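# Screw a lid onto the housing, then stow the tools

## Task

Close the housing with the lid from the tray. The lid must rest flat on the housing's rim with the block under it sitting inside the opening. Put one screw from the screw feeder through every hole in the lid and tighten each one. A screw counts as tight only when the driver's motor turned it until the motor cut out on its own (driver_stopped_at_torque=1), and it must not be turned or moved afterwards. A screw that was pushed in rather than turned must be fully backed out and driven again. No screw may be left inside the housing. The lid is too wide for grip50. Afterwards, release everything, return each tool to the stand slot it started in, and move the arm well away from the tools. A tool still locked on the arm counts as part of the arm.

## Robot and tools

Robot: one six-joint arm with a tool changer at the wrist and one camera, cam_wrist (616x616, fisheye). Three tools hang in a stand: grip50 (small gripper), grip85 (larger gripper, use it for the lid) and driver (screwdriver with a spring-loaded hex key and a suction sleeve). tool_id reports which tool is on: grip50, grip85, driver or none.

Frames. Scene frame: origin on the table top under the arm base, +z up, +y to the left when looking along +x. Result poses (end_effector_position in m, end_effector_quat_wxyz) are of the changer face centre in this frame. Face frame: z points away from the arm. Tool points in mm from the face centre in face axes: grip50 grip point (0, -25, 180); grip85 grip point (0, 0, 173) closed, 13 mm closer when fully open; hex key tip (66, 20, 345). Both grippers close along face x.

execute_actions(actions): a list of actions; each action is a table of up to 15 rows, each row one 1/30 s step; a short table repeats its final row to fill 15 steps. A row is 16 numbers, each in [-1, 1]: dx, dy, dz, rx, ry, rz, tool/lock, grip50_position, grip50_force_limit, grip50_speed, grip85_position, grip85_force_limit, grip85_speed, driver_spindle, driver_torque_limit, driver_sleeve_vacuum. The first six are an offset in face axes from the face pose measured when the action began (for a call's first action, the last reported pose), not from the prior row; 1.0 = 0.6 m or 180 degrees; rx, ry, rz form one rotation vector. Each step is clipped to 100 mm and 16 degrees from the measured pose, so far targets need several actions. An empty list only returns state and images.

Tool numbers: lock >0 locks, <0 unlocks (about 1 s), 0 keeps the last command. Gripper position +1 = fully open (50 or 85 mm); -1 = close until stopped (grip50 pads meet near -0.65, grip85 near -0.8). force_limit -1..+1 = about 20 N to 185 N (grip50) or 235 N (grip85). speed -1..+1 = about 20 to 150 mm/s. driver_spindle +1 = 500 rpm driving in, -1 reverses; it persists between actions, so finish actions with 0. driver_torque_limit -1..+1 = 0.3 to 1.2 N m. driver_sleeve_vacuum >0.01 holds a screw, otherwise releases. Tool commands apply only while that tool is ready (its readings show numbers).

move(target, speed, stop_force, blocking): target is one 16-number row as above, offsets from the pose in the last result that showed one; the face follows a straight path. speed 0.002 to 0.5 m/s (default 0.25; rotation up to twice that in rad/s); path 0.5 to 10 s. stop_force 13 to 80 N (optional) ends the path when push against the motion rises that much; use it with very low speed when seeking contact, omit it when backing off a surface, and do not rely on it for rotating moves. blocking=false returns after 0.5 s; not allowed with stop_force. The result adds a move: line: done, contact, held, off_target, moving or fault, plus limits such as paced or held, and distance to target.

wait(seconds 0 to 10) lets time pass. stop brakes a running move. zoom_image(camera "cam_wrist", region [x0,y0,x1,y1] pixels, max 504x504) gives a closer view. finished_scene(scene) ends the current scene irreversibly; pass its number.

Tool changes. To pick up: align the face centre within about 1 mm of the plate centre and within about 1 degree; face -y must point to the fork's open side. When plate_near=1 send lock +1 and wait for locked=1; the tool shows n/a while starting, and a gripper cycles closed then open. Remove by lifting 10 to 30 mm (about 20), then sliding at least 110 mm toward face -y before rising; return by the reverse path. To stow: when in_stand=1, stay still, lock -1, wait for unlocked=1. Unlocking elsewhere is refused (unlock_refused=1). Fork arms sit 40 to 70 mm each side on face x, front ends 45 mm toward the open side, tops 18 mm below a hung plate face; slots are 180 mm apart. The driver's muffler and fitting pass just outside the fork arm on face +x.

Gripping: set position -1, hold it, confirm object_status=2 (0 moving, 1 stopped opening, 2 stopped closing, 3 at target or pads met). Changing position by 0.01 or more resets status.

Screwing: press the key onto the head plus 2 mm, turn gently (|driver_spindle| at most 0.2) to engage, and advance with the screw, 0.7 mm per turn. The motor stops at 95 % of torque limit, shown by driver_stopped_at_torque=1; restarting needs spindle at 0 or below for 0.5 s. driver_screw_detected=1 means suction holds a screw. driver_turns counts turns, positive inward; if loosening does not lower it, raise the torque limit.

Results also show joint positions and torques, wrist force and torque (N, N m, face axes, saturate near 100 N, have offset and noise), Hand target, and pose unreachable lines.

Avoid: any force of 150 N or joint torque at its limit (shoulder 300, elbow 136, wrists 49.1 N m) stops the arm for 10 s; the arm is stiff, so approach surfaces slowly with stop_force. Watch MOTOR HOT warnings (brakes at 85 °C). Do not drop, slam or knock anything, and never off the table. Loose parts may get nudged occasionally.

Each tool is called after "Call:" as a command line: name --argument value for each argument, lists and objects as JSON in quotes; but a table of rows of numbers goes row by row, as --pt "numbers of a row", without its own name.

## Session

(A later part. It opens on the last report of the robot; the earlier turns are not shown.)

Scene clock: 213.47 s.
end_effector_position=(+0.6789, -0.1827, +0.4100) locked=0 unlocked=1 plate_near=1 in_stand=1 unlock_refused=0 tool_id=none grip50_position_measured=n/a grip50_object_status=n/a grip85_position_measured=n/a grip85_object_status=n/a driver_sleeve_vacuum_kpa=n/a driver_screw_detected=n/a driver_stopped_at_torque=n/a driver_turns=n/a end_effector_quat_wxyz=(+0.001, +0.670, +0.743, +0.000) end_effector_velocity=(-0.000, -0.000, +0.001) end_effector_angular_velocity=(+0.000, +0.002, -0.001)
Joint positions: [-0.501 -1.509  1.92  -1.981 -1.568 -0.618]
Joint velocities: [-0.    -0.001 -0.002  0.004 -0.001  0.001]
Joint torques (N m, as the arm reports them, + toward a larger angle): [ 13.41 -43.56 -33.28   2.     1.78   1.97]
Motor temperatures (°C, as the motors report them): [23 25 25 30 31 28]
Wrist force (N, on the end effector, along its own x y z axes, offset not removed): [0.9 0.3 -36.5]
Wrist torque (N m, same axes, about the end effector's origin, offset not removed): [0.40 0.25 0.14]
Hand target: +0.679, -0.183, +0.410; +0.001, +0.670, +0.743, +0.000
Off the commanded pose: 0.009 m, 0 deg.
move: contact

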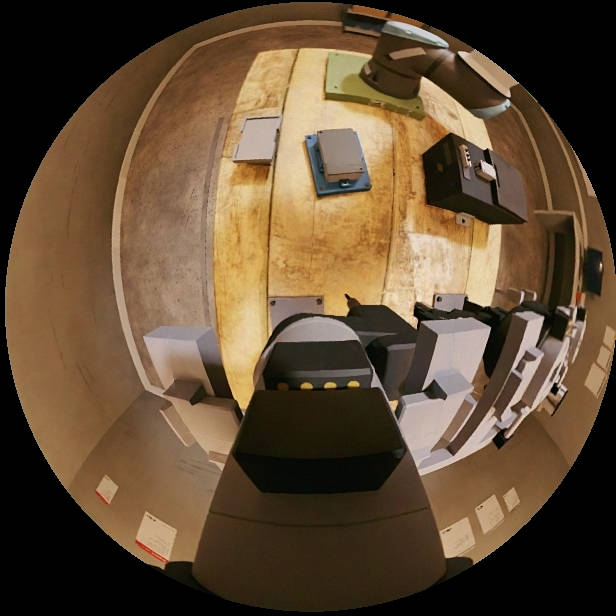

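Call:
execute_actions --actions '[[[0,0,0,0,0,0,1,0,0,0,0,0,0,0,0,0]],[[0,0,0,0,0,0,1,0,0,0,0,0,0,0,0,0]],[[0,0,0,0,0,0,1,0,0,0,0,0,0,0,0,0]]]'

Call:
move --target '[0,0,-0.033,0,0,0,0,0,0,0,0,0,0,0,0,0]' --speed 0.05

Call:
move --target '[0,-0.25,0,0,0,0,0,0,0,0,0,0,0,0,0,0]' --speed 0.12

Call:
move --target '[0.1,-0.1,-0.185,0,0,0,0,0,0,0,0,0,0,0,0,0]'

Call:
move --target '[0.34,-0.15,0,0,0,0,0,0,0,0,0,0,0,0,0,0]'

Call:
zoom_image --camera "cam_wrist" --region '[310,250,380,320]'

Scene clock: 226.33 s.
end_effector_position=(+0.6789, -0.1827, +0.4101) locked=1 unlocked=0 plate_near=1 in_stand=1 unlock_refused=0 tool_id=driver grip50_position_measured=n/a grip50_object_status=n/a grip85_position_measured=n/a grip85_object_status=n/a driver_sleeve_vacuum_kpa=n/a driver_screw_detected=n/a driver_stopped_at_torque=n/a driver_turns=n/a end_effector_quat_wxyz=(+0.001, +0.670, +0.743, +0.000) end_effector_velocity=(+0.000, +0.000, +0.000) end_effector_angular_velocity=(-0.000, -0.000, +0.000)
Joint positions: [-0.501 -1.509  1.92  -1.981 -1.568 -0.618]
Joint velocities: [ 0.  0. -0. -0. -0. -0.]
Joint torques (N m, as the arm reports them, + toward a larger angle): [ 14.82 -49.24 -39.41  -6.82   0.49   1.48]
Motor temperatures (°C, as the motors report them): [23 25 25 30 31 28]
Wrist force (N, on the end effector, along its own x y z axes, offset not removed): [0.9 -2.1 -52.5]
Wrist torque (N m, same axes, about the end effector's origin, offset not removed): [0.72 2.77 0.04]
Hand target: +0.679, -0.183, +0.410; +0.001, +0.670, +0.743, +0.000
Off the commanded pose: 0.000 m, 0 deg.

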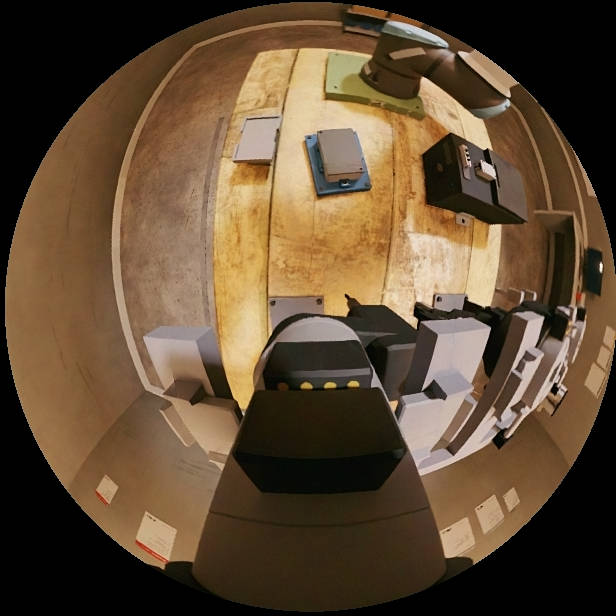

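Scene clock: 227.17 s.
end_effector_position=(+0.6789, -0.1826, +0.4297) locked=1 unlocked=0 plate_near=1 in_stand=0 unlock_refused=0 tool_id=driver grip50_position_measured=n/a grip50_object_status=n/a grip85_position_measured=n/a grip85_object_status=n/a driver_sleeve_vacuum_kpa=0 driver_screw_detected=0 driver_stopped_at_torque=0 driver_turns=0.00 end_effector_quat_wxyz=(+0.001, +0.670, +0.743, +0.000) end_effector_velocity=(+0.000, -0.000, +0.002) end_effector_angular_velocity=(-0.001, +0.000, -0.000)
Joint positions: [-0.501 -1.522  1.896 -1.945 -1.568 -0.618]
Joint velocities: [-0.    -0.001 -0.002  0.003 -0.001  0.   ]
Joint torques (N m, as the arm reports them, + toward a larger angle): [  2.44 -86.39 -67.53  -5.26   0.41  -1.4 ]
Motor temperatures (°C, as the motors report them): [23 25 25 30 31 28]
Wrist force (N, on the end effector, along its own x y z axes, offset not removed): [0.9 -2.9 -1.7]
Wrist torque (N m, same axes, about the end effector's origin, offset not removed): [-0.47 -0.18 0.14]
Hand target: +0.679, -0.183, +0.430; +0.001, +0.670, +0.743, +0.000
Off the commanded pose: 0.000 m, 0 deg.
move: done

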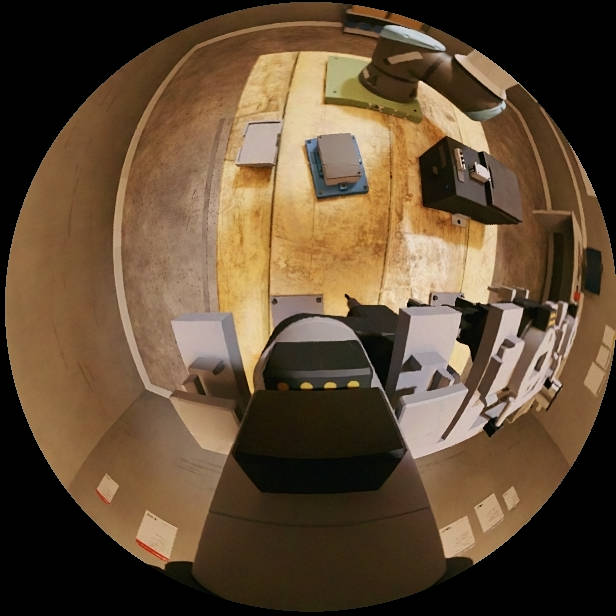

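Scene clock: 228.90 s.
end_effector_position=(+0.5299, -0.1983, +0.4296) locked=1 unlocked=0 plate_near=1 in_stand=0 unlock_refused=0 tool_id=driver grip50_position_measured=n/a grip50_object_status=n/a grip85_position_measured=n/a grip85_object_status=n/a driver_sleeve_vacuum_kpa=0 driver_screw_detected=0 driver_stopped_at_torque=0 driver_turns=0.00 end_effector_quat_wxyz=(+0.001, +0.670, +0.743, +0.000) end_effector_velocity=(-0.002, -0.000, -0.001) end_effector_angular_velocity=(+0.000, +0.001, -0.001)
Joint positions: [-0.659 -1.762  2.117 -1.925 -1.568 -0.777]
Joint velocities: [-0.003 -0.003  0.003  0.001 -0.001 -0.002]
Joint torques (N m, as the arm reports them, + toward a larger angle): [-15.26 -55.58 -51.16  -4.88   2.81  -1.71]
Motor temperatures (°C, as the motors report them): [23 25 25 30 31 28]
Wrist force (N, on the end effector, along its own x y z axes, offset not removed): [0.5 -2.1 -1.5]
Wrist torque (N m, same axes, about the end effector's origin, offset not removed): [-0.28 -0.09 0.06]
Hand target: +0.530, -0.198, +0.430; +0.001, +0.670, +0.743, +0.000
Off the commanded pose: 0.000 m, 0 deg.
move: done

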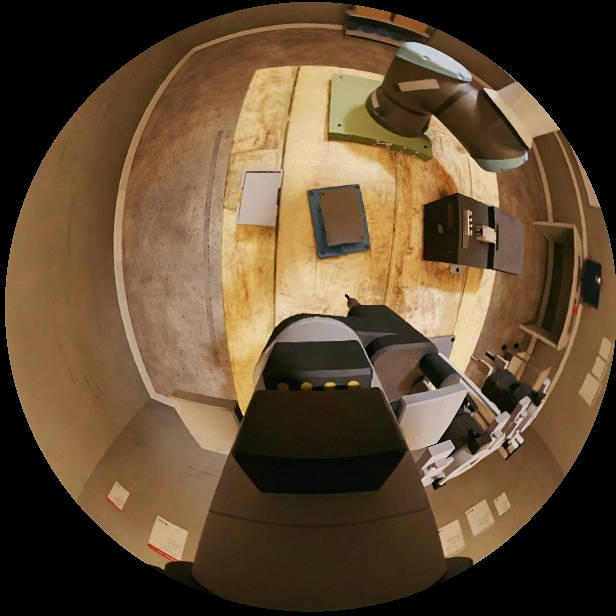

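Scene clock: 230.03 s.
end_effector_position=(+0.4639, -0.1449, +0.5403) locked=1 unlocked=0 plate_near=1 in_stand=0 unlock_refused=0 tool_id=driver grip50_position_measured=n/a grip50_object_status=n/a grip85_position_measured=n/a grip85_object_status=n/a driver_sleeve_vacuum_kpa=0 driver_screw_detected=0 driver_stopped_at_torque=0 driver_turns=0.00 end_effector_quat_wxyz=(+0.001, +0.670, +0.743, +0.000) end_effector_velocity=(-0.001, +0.001, +0.002) end_effector_angular_velocity=(+0.001, -0.000, +0.001)
Joint positions: [-0.658 -1.963  2.055 -1.661 -1.568 -0.776]
Joint velocities: [-0.001 -0.003 -0.002  0.004  0.001 -0.001]
Joint torques (N m, as the arm reports them, + toward a larger angle): [-15.65 -41.44 -72.47  -4.51   1.44  -1.84]
Motor temperatures (°C, as the motors report them): [23 25 25 30 31 28]
Wrist force (N, on the end effector, along its own x y z axes, offset not removed): [2.6 -1.5 -0.1]
Wrist torque (N m, same axes, about the end effector's origin, offset not removed): [-0.27 -0.24 0.08]
Hand target: +0.464, -0.145, +0.540; +0.001, +0.670, +0.743, +0.000
Off the commanded pose: 0.000 m, 0 deg.
move: done

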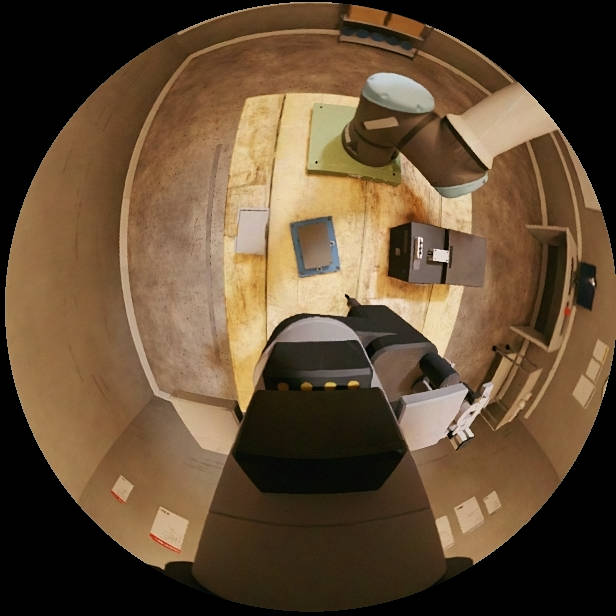

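Scene clock: 231.53 s.
end_effector_position=(+0.3531, +0.0485, +0.5399) locked=1 unlocked=0 plate_near=1 in_stand=0 unlock_refused=0 tool_id=driver grip50_position_measured=n/a grip50_object_status=n/a grip85_position_measured=n/a grip85_object_status=n/a driver_sleeve_vacuum_kpa=0 driver_screw_detected=0 driver_stopped_at_torque=0 driver_turns=0.00 end_effector_quat_wxyz=(+0.001, +0.670, +0.743, +0.000) end_effector_velocity=(-0.001, +0.001, -0.000) end_effector_angular_velocity=(-0.000, +0.000, -0.000)
Joint positions: [-0.365 -2.239  2.181 -1.513 -1.568 -0.483]
Joint velocities: [ 0.003 -0.001  0.     0.001 -0.     0.004]
Joint torques (N m, as the arm reports them, + toward a larger angle): [ 17.36 -14.51 -54.84  -4.99  -1.61   2.17]
Motor temperatures (°C, as the motors report them): [23 25 25 30 31 28]
Wrist force (N, on the end effector, along its own x y z axes, offset not removed): [1.0 -3.4 0.2]
Wrist torque (N m, same axes, about the end effector's origin, offset not removed): [-0.41 -0.11 0.16]
Hand target: +0.353, +0.049, +0.540; +0.001, +0.670, +0.743, +0.000
Off the commanded pose: 0.000 m, 0 deg.
move: done

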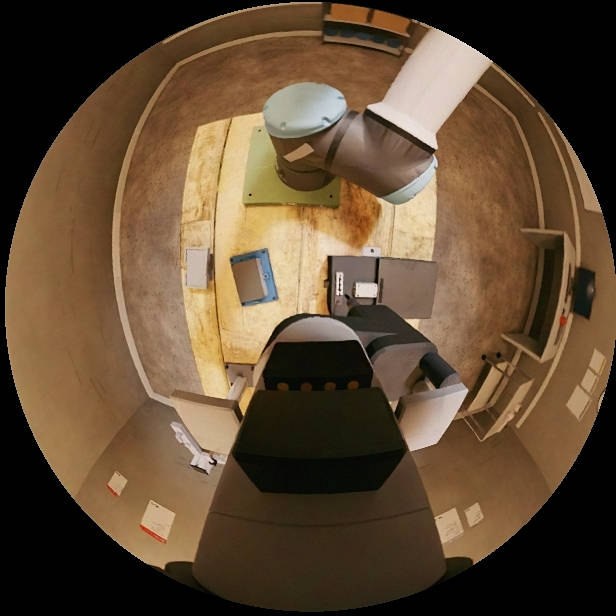

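Region (310, 250, 380, 320) of cam_wrist's 616x616 image, scaled by 7.200, with more detail than that image has.

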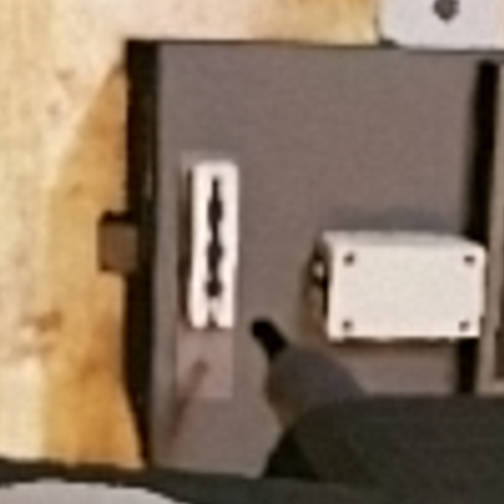

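Call:
move --target '[-0.012,-0.005,0.025,0,0,0,0,0,0,0,0,0,0,0,0,0]' --speed 0.04

Call:
zoom_image --camera "cam_wrist" --region '[325,265,370,310]'

Scene clock: 237.43 s.
end_effector_position=(+0.3509, +0.0411, +0.5251) locked=1 unlocked=0 plate_near=1 in_stand=0 unlock_refused=0 tool_id=driver grip50_position_measured=n/a grip50_object_status=n/a grip85_position_measured=n/a grip85_object_status=n/a driver_sleeve_vacuum_kpa=0 driver_screw_detected=0 driver_stopped_at_torque=0 driver_turns=0.00 end_effector_quat_wxyz=(+0.001, +0.670, +0.743, +0.000) end_effector_velocity=(-0.000, -0.001, -0.002) end_effector_angular_velocity=(+0.000, +0.000, +0.000)
Joint positions: [-0.39  -2.247  2.21  -1.533 -1.569 -0.508]
Joint velocities: [-0.004 -0.001  0.004 -0.002  0.    -0.004]
Joint torques (N m, as the arm reports them, + toward a larger angle): [-17.39 -15.33 -56.44 -11.53   0.45  -2.52]
Motor temperatures (°C, as the motors report them): [23 25 25 30 31 28]
Wrist force (N, on the end effector, along its own x y z axes, offset not removed): [0.5 -2.9 2.1]
Wrist torque (N m, same axes, about the end effector's origin, offset not removed): [-0.32 -0.10 0.03]
Hand target: +0.351, +0.041, +0.525; +0.001, +0.670, +0.743, +0.000
Off the commanded pose: 0.000 m, 0 deg.
move: done

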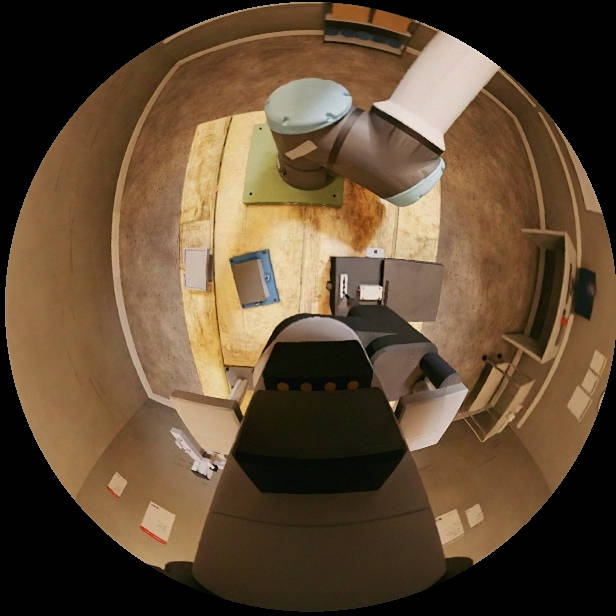

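Region (325, 265, 370, 310) of cam_wrist's 616x616 image, scaled by 11.200, with more detail than that image has.

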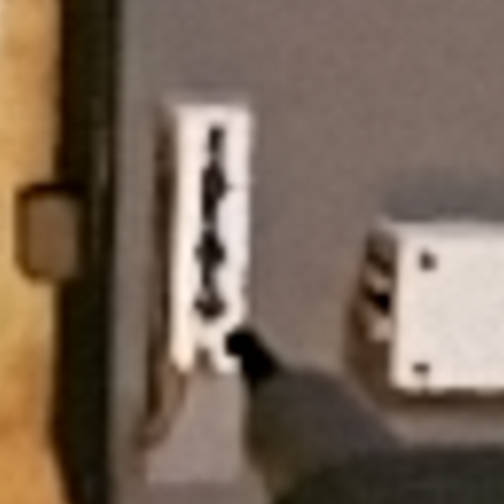

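Call:
move --target '[-0.004,-0.0068,0.015,0,0,0,0,0,0,0,0,0,0,0,0,1]' --speed 0.02

Call:
zoom_image --camera "cam_wrist" --region '[325,265,370,310]'

Call:
move --target '[0,0,0.013,0,0,0,0,0,0,0,0,0,0,0,0,1]' --speed 0.006 --stop_force 15

Call:
zoom_image --camera "cam_wrist" --region '[325,265,370,310]'

Scene clock: 246.70 s.
end_effector_position=(+0.3472, +0.0384, +0.5163) locked=1 unlocked=0 plate_near=1 in_stand=0 unlock_refused=0 tool_id=driver grip50_position_measured=n/a grip50_object_status=n/a grip85_position_measured=n/a grip85_object_status=n/a driver_sleeve_vacuum_kpa=14 driver_screw_detected=0 driver_stopped_at_torque=0 driver_turns=0.00 end_effector_quat_wxyz=(+0.001, +0.670, +0.743, +0.000) end_effector_velocity=(-0.001, -0.001, -0.002) end_effector_angular_velocity=(-0.001, +0.001, +0.000)
Joint positions: [-0.403 -2.257  2.228 -1.541 -1.568 -0.521]
Joint velocities: [-0.003 -0.002  0.005 -0.002 -0.001 -0.003]
Joint torques (N m, as the arm reports them, + toward a larger angle): [-14.61 -11.53 -56.59 -11.32  -1.69  -2.28]
Motor temperatures (°C, as the motors report them): [23 25 25 30 31 28]
Wrist force (N, on the end effector, along its own x y z axes, offset not removed): [0.3 -0.6 1.0]
Wrist torque (N m, same axes, about the end effector's origin, offset not removed): [-0.25 -0.20 0.14]
Hand target: +0.347, +0.038, +0.516; +0.001, +0.670, +0.743, +0.000
Off the commanded pose: 0.000 m, 0 deg.
move: done

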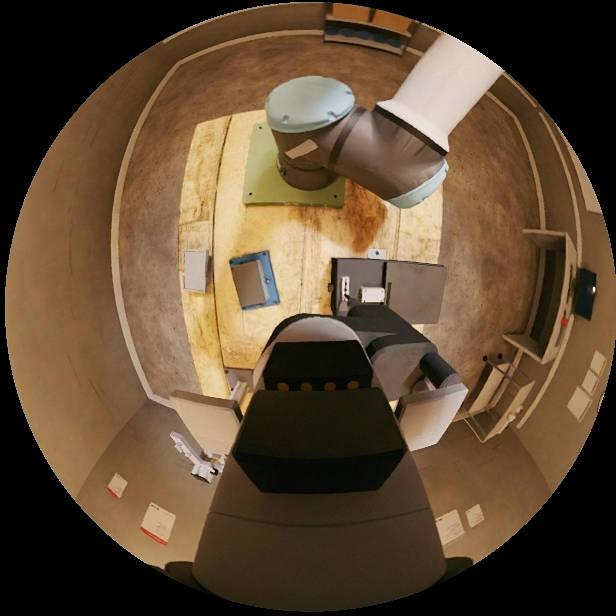

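Region (325, 265, 370, 310) of cam_wrist's 616x616 image, scaled by 11.200, with more detail than that image has.

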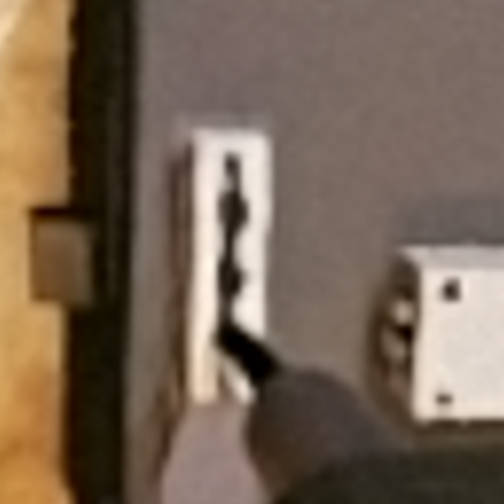

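Scene clock: 248.23 s.
end_effector_position=(+0.3472, +0.0383, +0.5086) locked=1 unlocked=0 plate_near=1 in_stand=0 unlock_refused=0 tool_id=driver grip50_position_measured=n/a grip50_object_status=n/a grip85_position_measured=n/a grip85_object_status=n/a driver_sleeve_vacuum_kpa=14 driver_screw_detected=0 driver_stopped_at_torque=0 driver_turns=0.00 end_effector_quat_wxyz=(+0.001, +0.670, +0.743, +0.000) end_effector_velocity=(+0.000, +0.000, -0.001) end_effector_angular_velocity=(+0.000, -0.000, +0.001)
Joint positions: [-0.403 -2.257  2.242 -1.555 -1.568 -0.521]
Joint velocities: [ 0.    -0.     0.002 -0.002  0.    -0.   ]
Joint torques (N m, as the arm reports them, + toward a larger angle): [ 15.93 -11.   -50.88 -11.06  -1.18   1.76]
Motor temperatures (°C, as the motors report them): [23 25 25 30 31 28]
Wrist force (N, on the end effector, along its own x y z axes, offset not removed): [-0.8 -1.9 -7.3]
Wrist torque (N m, same axes, about the end effector's origin, offset not removed): [-0.21 0.32 0.17]
Hand target: +0.347, +0.038, +0.509; +0.001, +0.670, +0.743, +0.000
Off the commanded pose: 0.000 m, 0 deg.
move: done

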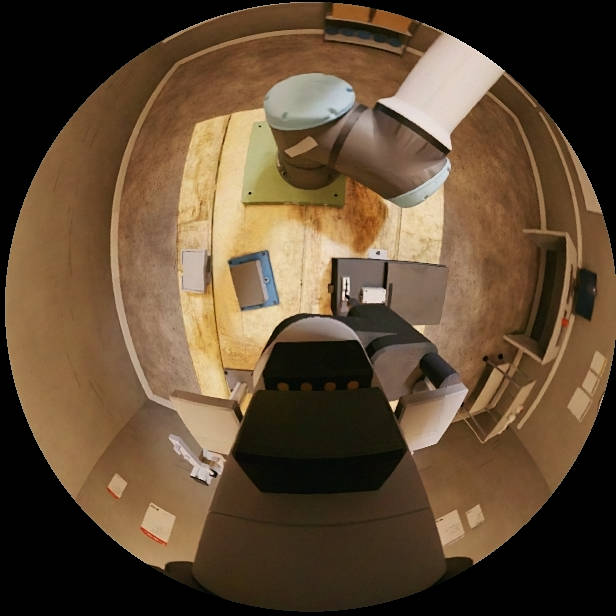

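Region (325, 265, 370, 310) of cam_wrist's 616x616 image, scaled by 11.200, with more detail than that image has.

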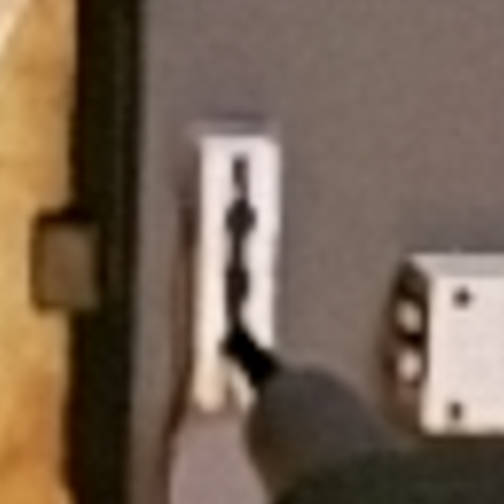

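Call:
move --target '[0,0,-0.02,0,0,0,0,0,0,0,0,0,0,0,0,1]' --speed 0.03

Call:
move --target '[-0.0024,-0.001,0,0,0,0,0,0,0,0,0,0,0,0,0,1]' --speed 0.01

Call:
move --target '[0,0,0.021,0,0,0,0,0,0,0,0,0,0,0,0,1]' --speed 0.008 --stop_force 15

Call:
execute_actions --actions '[[[0,0,0,0,0,0,0,0,0,0,0,0,0,0.1,0,1]],[[0,0,0,0,0,0,0,0,0,0,0,0,0,0.1,0,1]],[[0,0,0,0,0,0,0,0,0,0,0,0,0,0,0,1]]]'

Call:
zoom_image --camera "cam_wrist" --region '[325,265,370,310]'

Scene clock: 257.57 s.
end_effector_position=(+0.3472, +0.0384, +0.5204) locked=1 unlocked=0 plate_near=1 in_stand=0 unlock_refused=0 tool_id=driver grip50_position_measured=n/a grip50_object_status=n/a grip85_position_measured=n/a grip85_object_status=n/a driver_sleeve_vacuum_kpa=14 driver_screw_detected=0 driver_stopped_at_torque=0 driver_turns=0.00 end_effector_quat_wxyz=(+0.001, +0.670, +0.743, +0.000) end_effector_velocity=(-0.000, +0.000, +0.002) end_effector_angular_velocity=(+0.000, +0.000, +0.000)
Joint positions: [-0.403 -2.257  2.221 -1.534 -1.568 -0.521]
Joint velocities: [ 0.     0.    -0.003  0.003  0.     0.   ]
Joint torques (N m, as the arm reports them, + toward a larger angle): [ -2.82  11.67 -73.88  -5.38  -0.99  -1.58]
Motor temperatures (°C, as the motors report them): [23 25 25 30 31 28]
Wrist force (N, on the end effector, along its own x y z axes, offset not removed): [-1.5 -2.3 -0.5]
Wrist torque (N m, same axes, about the end effector's origin, offset not removed): [-0.34 -0.09 0.09]
Hand target: +0.347, +0.038, +0.521; +0.001, +0.670, +0.743, +0.000
Off the commanded pose: 0.000 m, 0 deg.
move: done

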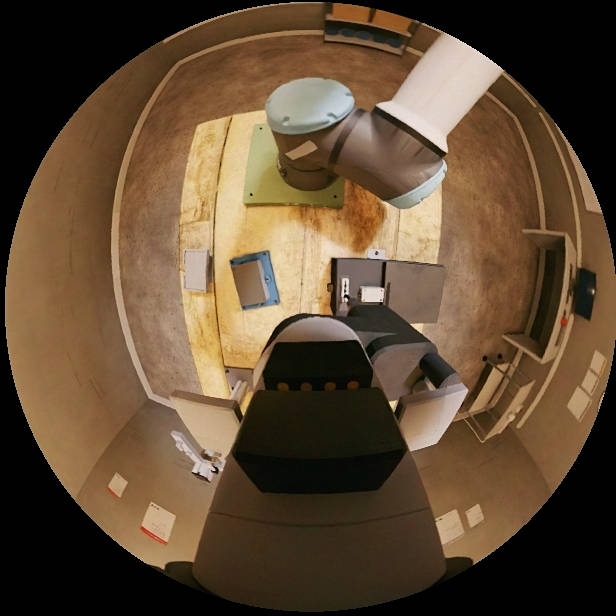

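Scene clock: 258.27 s.
end_effector_position=(+0.3468, +0.0370, +0.5204) locked=1 unlocked=0 plate_near=1 in_stand=0 unlock_refused=0 tool_id=driver grip50_position_measured=n/a grip50_object_status=n/a grip85_position_measured=n/a grip85_object_status=n/a driver_sleeve_vacuum_kpa=14 driver_screw_detected=0 driver_stopped_at_torque=0 driver_turns=0.00 end_effector_quat_wxyz=(+0.001, +0.670, +0.743, +0.000) end_effector_velocity=(-0.000, -0.001, -0.000) end_effector_angular_velocity=(-0.000, +0.000, -0.001)
Joint positions: [-0.408 -2.258  2.221 -1.534 -1.568 -0.526]
Joint velocities: [-0.003 -0.001  0.001  0.    -0.    -0.002]
Joint torques (N m, as the arm reports them, + toward a larger angle): [-16.32 -11.99 -54.99  -4.68  -1.75  -1.69]
Motor temperatures (°C, as the motors report them): [23 25 25 30 31 28]
Wrist force (N, on the end effector, along its own x y z axes, offset not removed): [2.5 -0.9 -2.0]
Wrist torque (N m, same axes, about the end effector's origin, offset not removed): [-0.11 -0.39 0.15]
Hand target: +0.347, +0.037, +0.520; +0.001, +0.670, +0.743, +0.000
Off the commanded pose: 0.000 m, 0 deg.
move: done

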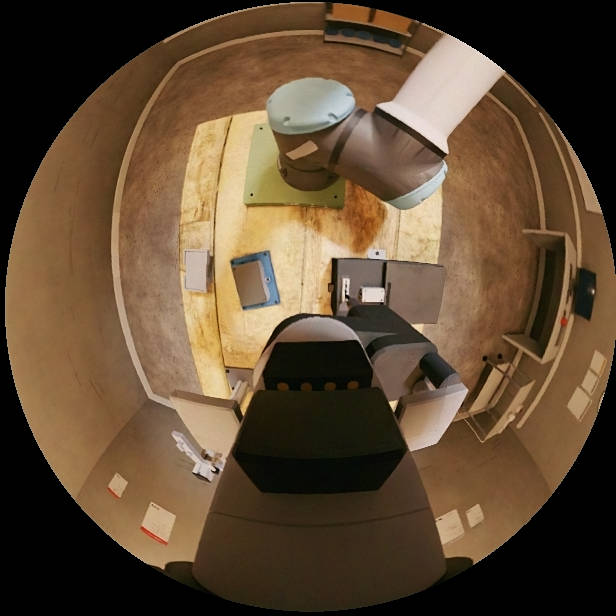

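Scene clock: 260.07 s.
end_effector_position=(+0.3468, +0.0369, +0.5080) locked=1 unlocked=0 plate_near=1 in_stand=0 unlock_refused=0 tool_id=driver grip50_position_measured=n/a grip50_object_status=n/a grip85_position_measured=n/a grip85_object_status=n/a driver_sleeve_vacuum_kpa=14 driver_screw_detected=0 driver_stopped_at_torque=0 driver_turns=0.00 end_effector_quat_wxyz=(+0.001, +0.670, +0.743, +0.000) end_effector_velocity=(+0.000, -0.000, -0.002) end_effector_angular_velocity=(-0.000, +0.000, +0.001)
Joint positions: [-0.408 -2.259  2.244 -1.555 -1.568 -0.526]
Joint velocities: [ 0.     0.     0.003 -0.003 -0.001 -0.001]
Joint torques (N m, as the arm reports them, + toward a larger angle): [ 16.24  -7.66 -50.75 -11.44  -1.29   1.65]
Motor temperatures (°C, as the motors report them): [23 25 25 30 31 28]
Wrist force (N, on the end effector, along its own x y z axes, offset not removed): [2.2 -2.3 -5.0]
Wrist torque (N m, same axes, about the end effector's origin, offset not removed): [-0.18 0.02 -0.02]
Hand target: +0.347, +0.037, +0.508; +0.001, +0.670, +0.743, +0.000
Off the commanded pose: 0.000 m, 0 deg.
move: done

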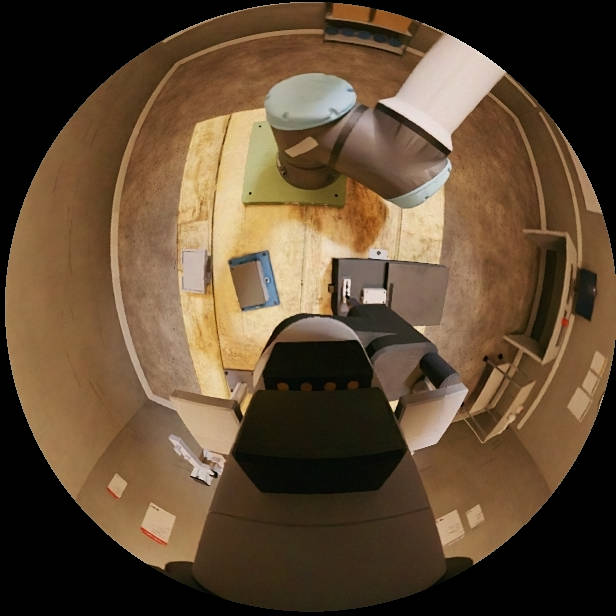

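Scene clock: 261.57 s.
end_effector_position=(+0.3468, +0.0369, +0.5079) locked=1 unlocked=0 plate_near=1 in_stand=0 unlock_refused=0 tool_id=driver grip50_position_measured=n/a grip50_object_status=n/a grip85_position_measured=n/a grip85_object_status=n/a driver_sleeve_vacuum_kpa=14 driver_screw_detected=0 driver_stopped_at_torque=0 driver_turns=0.82 end_effector_quat_wxyz=(+0.001, +0.670, +0.743, +0.000) end_effector_velocity=(-0.000, +0.000, -0.000) end_effector_angular_velocity=(-0.000, +0.000, +0.000)
Joint positions: [-0.408 -2.259  2.244 -1.555 -1.568 -0.526]
Joint velocities: [ 0.  0.  0. -0. -0.  0.]
Joint torques (N m, as the arm reports them, + toward a larger angle): [ 15.31 -10.6  -60.87  -8.51  -1.36   1.57]
Motor temperatures (°C, as the motors report them): [23 25 25 30 31 28]
Wrist force (N, on the end effector, along its own x y z axes, offset not removed): [-1.4 -0.9 -7.1]
Wrist torque (N m, same axes, about the end effector's origin, offset not removed): [-0.36 0.22 0.04]
Hand target: +0.347, +0.037, +0.508; +0.001, +0.670, +0.743, +0.000
Off the commanded pose: 0.000 m, 0 deg.

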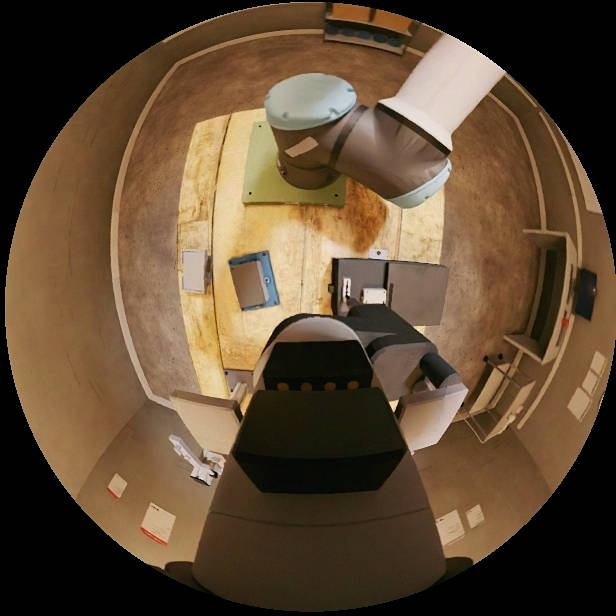

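Region (325, 265, 370, 310) of cam_wrist's 616x616 image, scaled by 11.200, with more detail than that image has.

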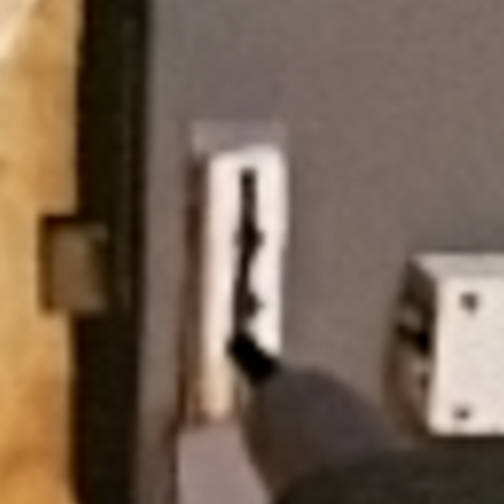

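Call:
move --target '[0,0,-0.02,0,0,0,0,0,0,0,0,0,0,0,0,1]' --speed 0.03

Call:
move --target '[0.016,0.004,0,0,0,0,0,0,0,0,0,0,0,0,0,1]' --speed 0.02

Call:
zoom_image --camera "cam_wrist" --region '[325,265,370,310]'

Scene clock: 271.57 s.
end_effector_position=(+0.3468, +0.0370, +0.5197) locked=1 unlocked=0 plate_near=1 in_stand=0 unlock_refused=0 tool_id=driver grip50_position_measured=n/a grip50_object_status=n/a grip85_position_measured=n/a grip85_object_status=n/a driver_sleeve_vacuum_kpa=14 driver_screw_detected=0 driver_stopped_at_torque=0 driver_turns=0.82 end_effector_quat_wxyz=(+0.001, +0.670, +0.743, +0.000) end_effector_velocity=(-0.000, +0.000, +0.002) end_effector_angular_velocity=(-0.000, +0.001, -0.000)
Joint positions: [-0.408 -2.258  2.223 -1.535 -1.568 -0.526]
Joint velocities: [ 0.     0.    -0.003  0.003 -0.001  0.   ]
Joint torques (N m, as the arm reports them, + toward a larger angle): [  1.68  14.03 -72.55  -4.46  -1.98  -1.7 ]
Motor temperatures (°C, as the motors report them): [23 25 26 30 31 28]
Wrist force (N, on the end effector, along its own x y z axes, offset not removed): [-3.9 1.3 -3.6]
Wrist torque (N m, same axes, about the end effector's origin, offset not removed): [-0.14 0.27 0.14]
Hand target: +0.347, +0.037, +0.520; +0.001, +0.670, +0.743, +0.000
Off the commanded pose: 0.000 m, 0 deg.
move: done

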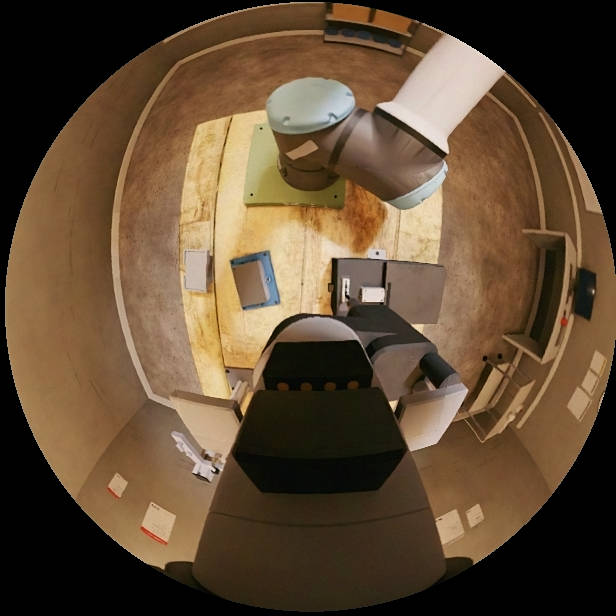

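Scene clock: 272.37 s.
end_effector_position=(+0.3481, +0.0466, +0.5197) locked=1 unlocked=0 plate_near=1 in_stand=0 unlock_refused=0 tool_id=driver grip50_position_measured=n/a grip50_object_status=n/a grip85_position_measured=n/a grip85_object_status=n/a driver_sleeve_vacuum_kpa=14 driver_screw_detected=0 driver_stopped_at_torque=0 driver_turns=0.82 end_effector_quat_wxyz=(+0.001, +0.670, +0.743, +0.000) end_effector_velocity=(+0.000, +0.002, -0.000) end_effector_angular_velocity=(-0.000, +0.000, +0.001)
Joint positions: [-0.377 -2.252  2.221 -1.539 -1.568 -0.495]
Joint velocities: [ 0.005  0.001 -0.    -0.001 -0.     0.005]
Joint torques (N m, as the arm reports them, + toward a larger angle): [ 18.59  10.24 -72.33 -11.41   0.61   1.85]
Motor temperatures (°C, as the motors report them): [23 25 26 30 31 28]
Wrist force (N, on the end effector, along its own x y z axes, offset not removed): [1.0 -1.5 -0.9]
Wrist torque (N m, same axes, about the end effector's origin, offset not removed): [-0.33 -0.18 0.14]
Hand target: +0.348, +0.047, +0.520; +0.001, +0.670, +0.743, +0.000
Off the commanded pose: 0.000 m, 0 deg.
move: done

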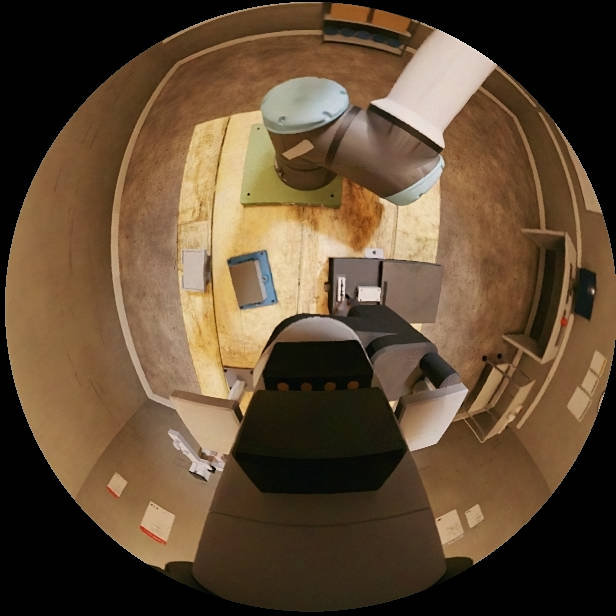

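Region (325, 265, 370, 310) of cam_wrist's 616x616 image, scaled by 11.200, with more detail than that image has.

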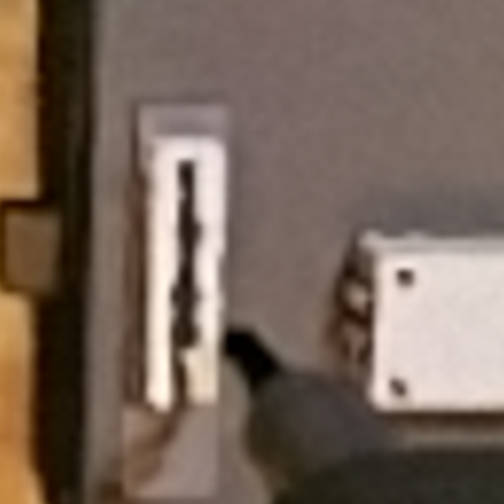

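Call:
wait --seconds 4

Call:
zoom_image --camera "cam_wrist" --region '[325,265,370,310]'

Scene clock: 281.17 s.
end_effector_position=(+0.3482, +0.0468, +0.5197) locked=1 unlocked=0 plate_near=1 in_stand=0 unlock_refused=0 tool_id=driver grip50_position_measured=n/a grip50_object_status=n/a grip85_position_measured=n/a grip85_object_status=n/a driver_sleeve_vacuum_kpa=14 driver_screw_detected=0 driver_stopped_at_torque=0 driver_turns=0.82 end_effector_quat_wxyz=(+0.001, +0.670, +0.743, +0.000) end_effector_velocity=(+0.000, -0.000, +0.001) end_effector_angular_velocity=(-0.000, -0.001, +0.000)
Joint positions: [-0.377 -2.252  2.221 -1.539 -1.568 -0.494]
Joint velocities: [-0.    -0.    -0.001 -0.     0.    -0.   ]
Joint torques (N m, as the arm reports them, + toward a larger angle): [ 18.92  10.37 -71.58 -11.18  -1.51   1.61]
Motor temperatures (°C, as the motors report them): [23 25 26 30 31 28]
Wrist force (N, on the end effector, along its own x y z axes, offset not removed): [0.7 -1.8 1.3]
Wrist torque (N m, same axes, about the end effector's origin, offset not removed): [-0.23 -0.24 0.17]
Hand target: +0.348, +0.047, +0.520; +0.001, +0.670, +0.743, +0.000
Off the commanded pose: 0.000 m, 0 deg.
wait: 4.00 s; at rest from the start

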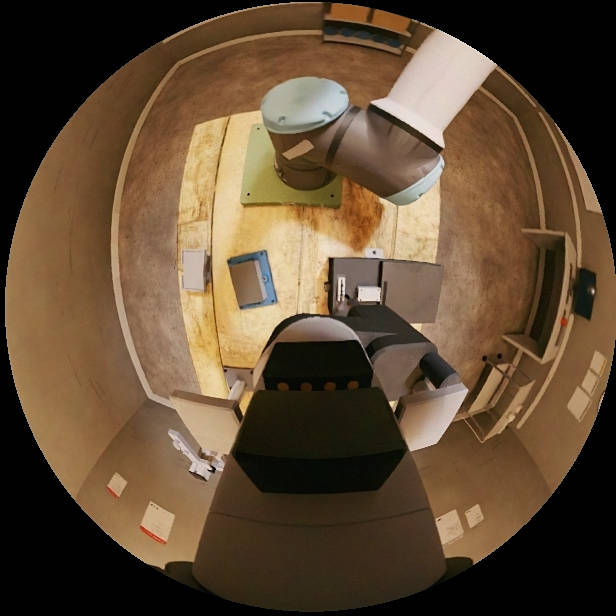

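Region (325, 265, 370, 310) of cam_wrist's 616x616 image, scaled by 11.200, with more detail than that image has.

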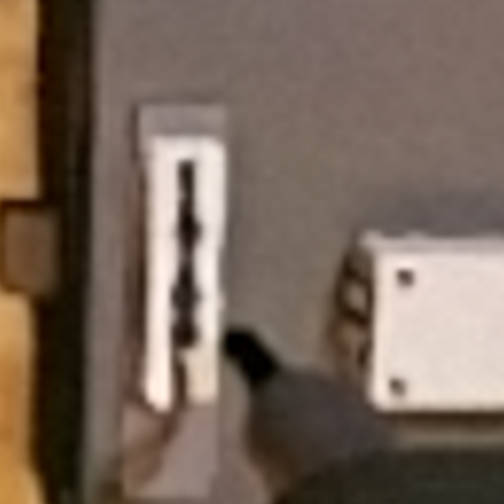

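Call:
move --target '[-0.0125,-0.0348,0,0,0,0,0,0,0,0,0,0,0,0,0,1]' --speed 0.02

Call:
zoom_image --camera "cam_wrist" --region '[325,265,370,310]'

Call:
move --target '[0,0,0.019,0,0,0,0,0,0,0,0,0,0,0,0,1]' --speed 0.008 --stop_force 15

Call:
zoom_image --camera "cam_wrist" --region '[325,265,370,310]'

Scene clock: 299.23 s.
end_effector_position=(+0.3283, +0.0372, +0.5197) locked=1 unlocked=0 plate_near=1 in_stand=0 unlock_refused=0 tool_id=driver grip50_position_measured=n/a grip50_object_status=n/a grip85_position_measured=n/a grip85_object_status=n/a driver_sleeve_vacuum_kpa=14 driver_screw_detected=0 driver_stopped_at_torque=0 driver_turns=0.82 end_effector_quat_wxyz=(+0.001, +0.670, +0.743, +0.000) end_effector_velocity=(-0.002, -0.001, -0.000) end_effector_angular_velocity=(+0.000, +0.000, -0.000)
Joint positions: [-0.434 -2.302  2.236 -1.504 -1.568 -0.552]
Joint velocities: [-0.006 -0.004  0.001  0.003 -0.    -0.006]
Joint torques (N m, as the arm reports them, + toward a larger angle): [-15.32  -7.71 -54.75  -4.39  -0.29  -1.26]
Motor temperatures (°C, as the motors report them): [23 25 26 30 31 28]
Wrist force (N, on the end effector, along its own x y z axes, offset not removed): [0.8 -2.3 -3.0]
Wrist torque (N m, same axes, about the end effector's origin, offset not removed): [-0.30 -0.17 0.15]
Hand target: +0.328, +0.037, +0.520; +0.001, +0.670, +0.743, +0.000
Off the commanded pose: 0.000 m, 0 deg.
move: done

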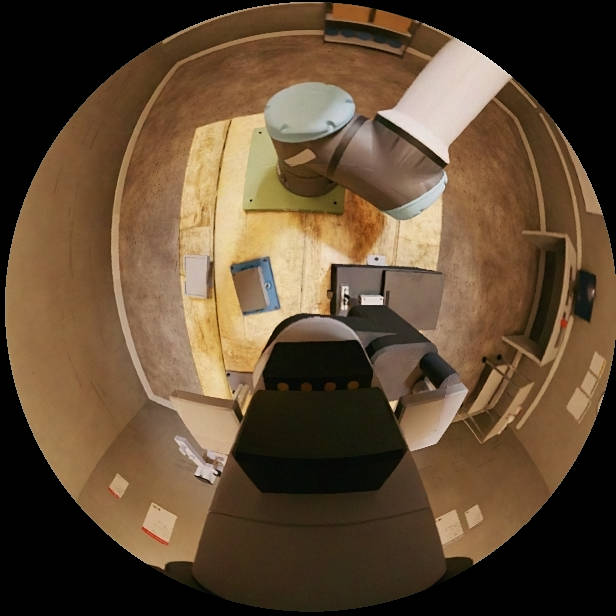

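Region (325, 265, 370, 310) of cam_wrist's 616x616 image, scaled by 11.200, with more detail than that image has.

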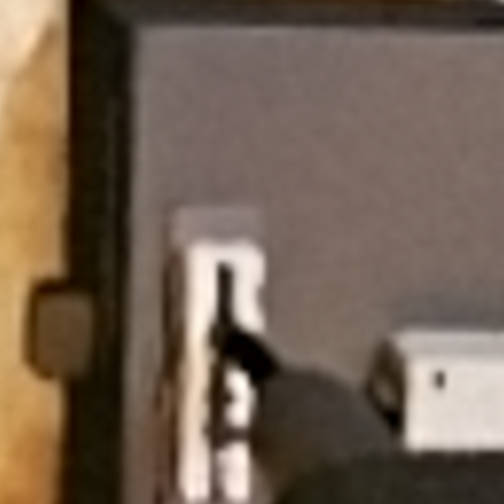

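Scene clock: 300.87 s.
end_effector_position=(+0.3283, +0.0372, +0.5084) locked=1 unlocked=0 plate_near=1 in_stand=0 unlock_refused=0 tool_id=driver grip50_position_measured=n/a grip50_object_status=n/a grip85_position_measured=n/a grip85_object_status=n/a driver_sleeve_vacuum_kpa=39 driver_screw_detected=1 driver_stopped_at_torque=0 driver_turns=0.82 end_effector_quat_wxyz=(+0.001, +0.670, +0.743, +0.000) end_effector_velocity=(-0.000, +0.000, -0.002) end_effector_angular_velocity=(-0.000, +0.000, +0.001)
Joint positions: [-0.434 -2.304  2.256 -1.523 -1.568 -0.552]
Joint velocities: [ 0.    -0.     0.003 -0.002 -0.    -0.001]
Joint torques (N m, as the arm reports them, + toward a larger angle): [ 19.29  -7.25 -50.59  -9.81   0.16   1.91]
Motor temperatures (°C, as the motors report them): [23 25 26 30 31 28]
Wrist force (N, on the end effector, along its own x y z axes, offset not removed): [-1.7 -0.7 -6.1]
Wrist torque (N m, same axes, about the end effector's origin, offset not removed): [-0.30 -0.73 0.17]
Hand target: +0.328, +0.037, +0.508; +0.001, +0.670, +0.743, +0.000
Off the commanded pose: 0.000 m, 0 deg.
move: done

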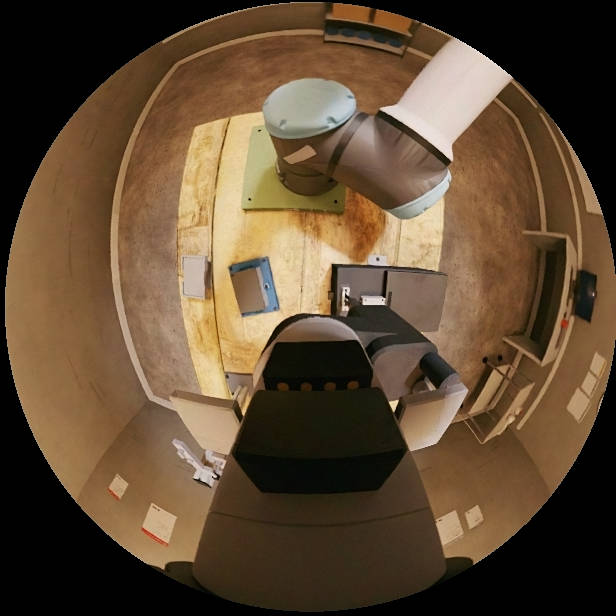

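Region (325, 265, 370, 310) of cam_wrist's 616x616 image, scaled by 11.200, with more detail than that image has.

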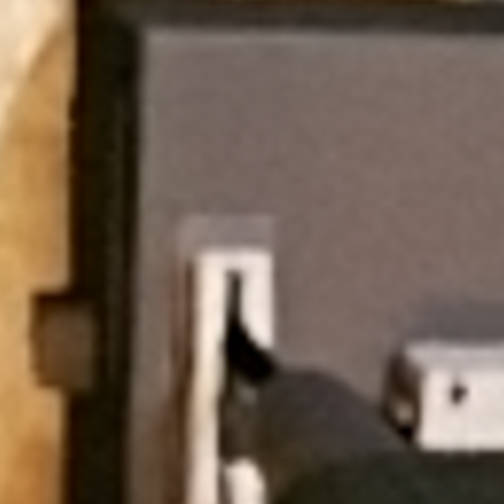

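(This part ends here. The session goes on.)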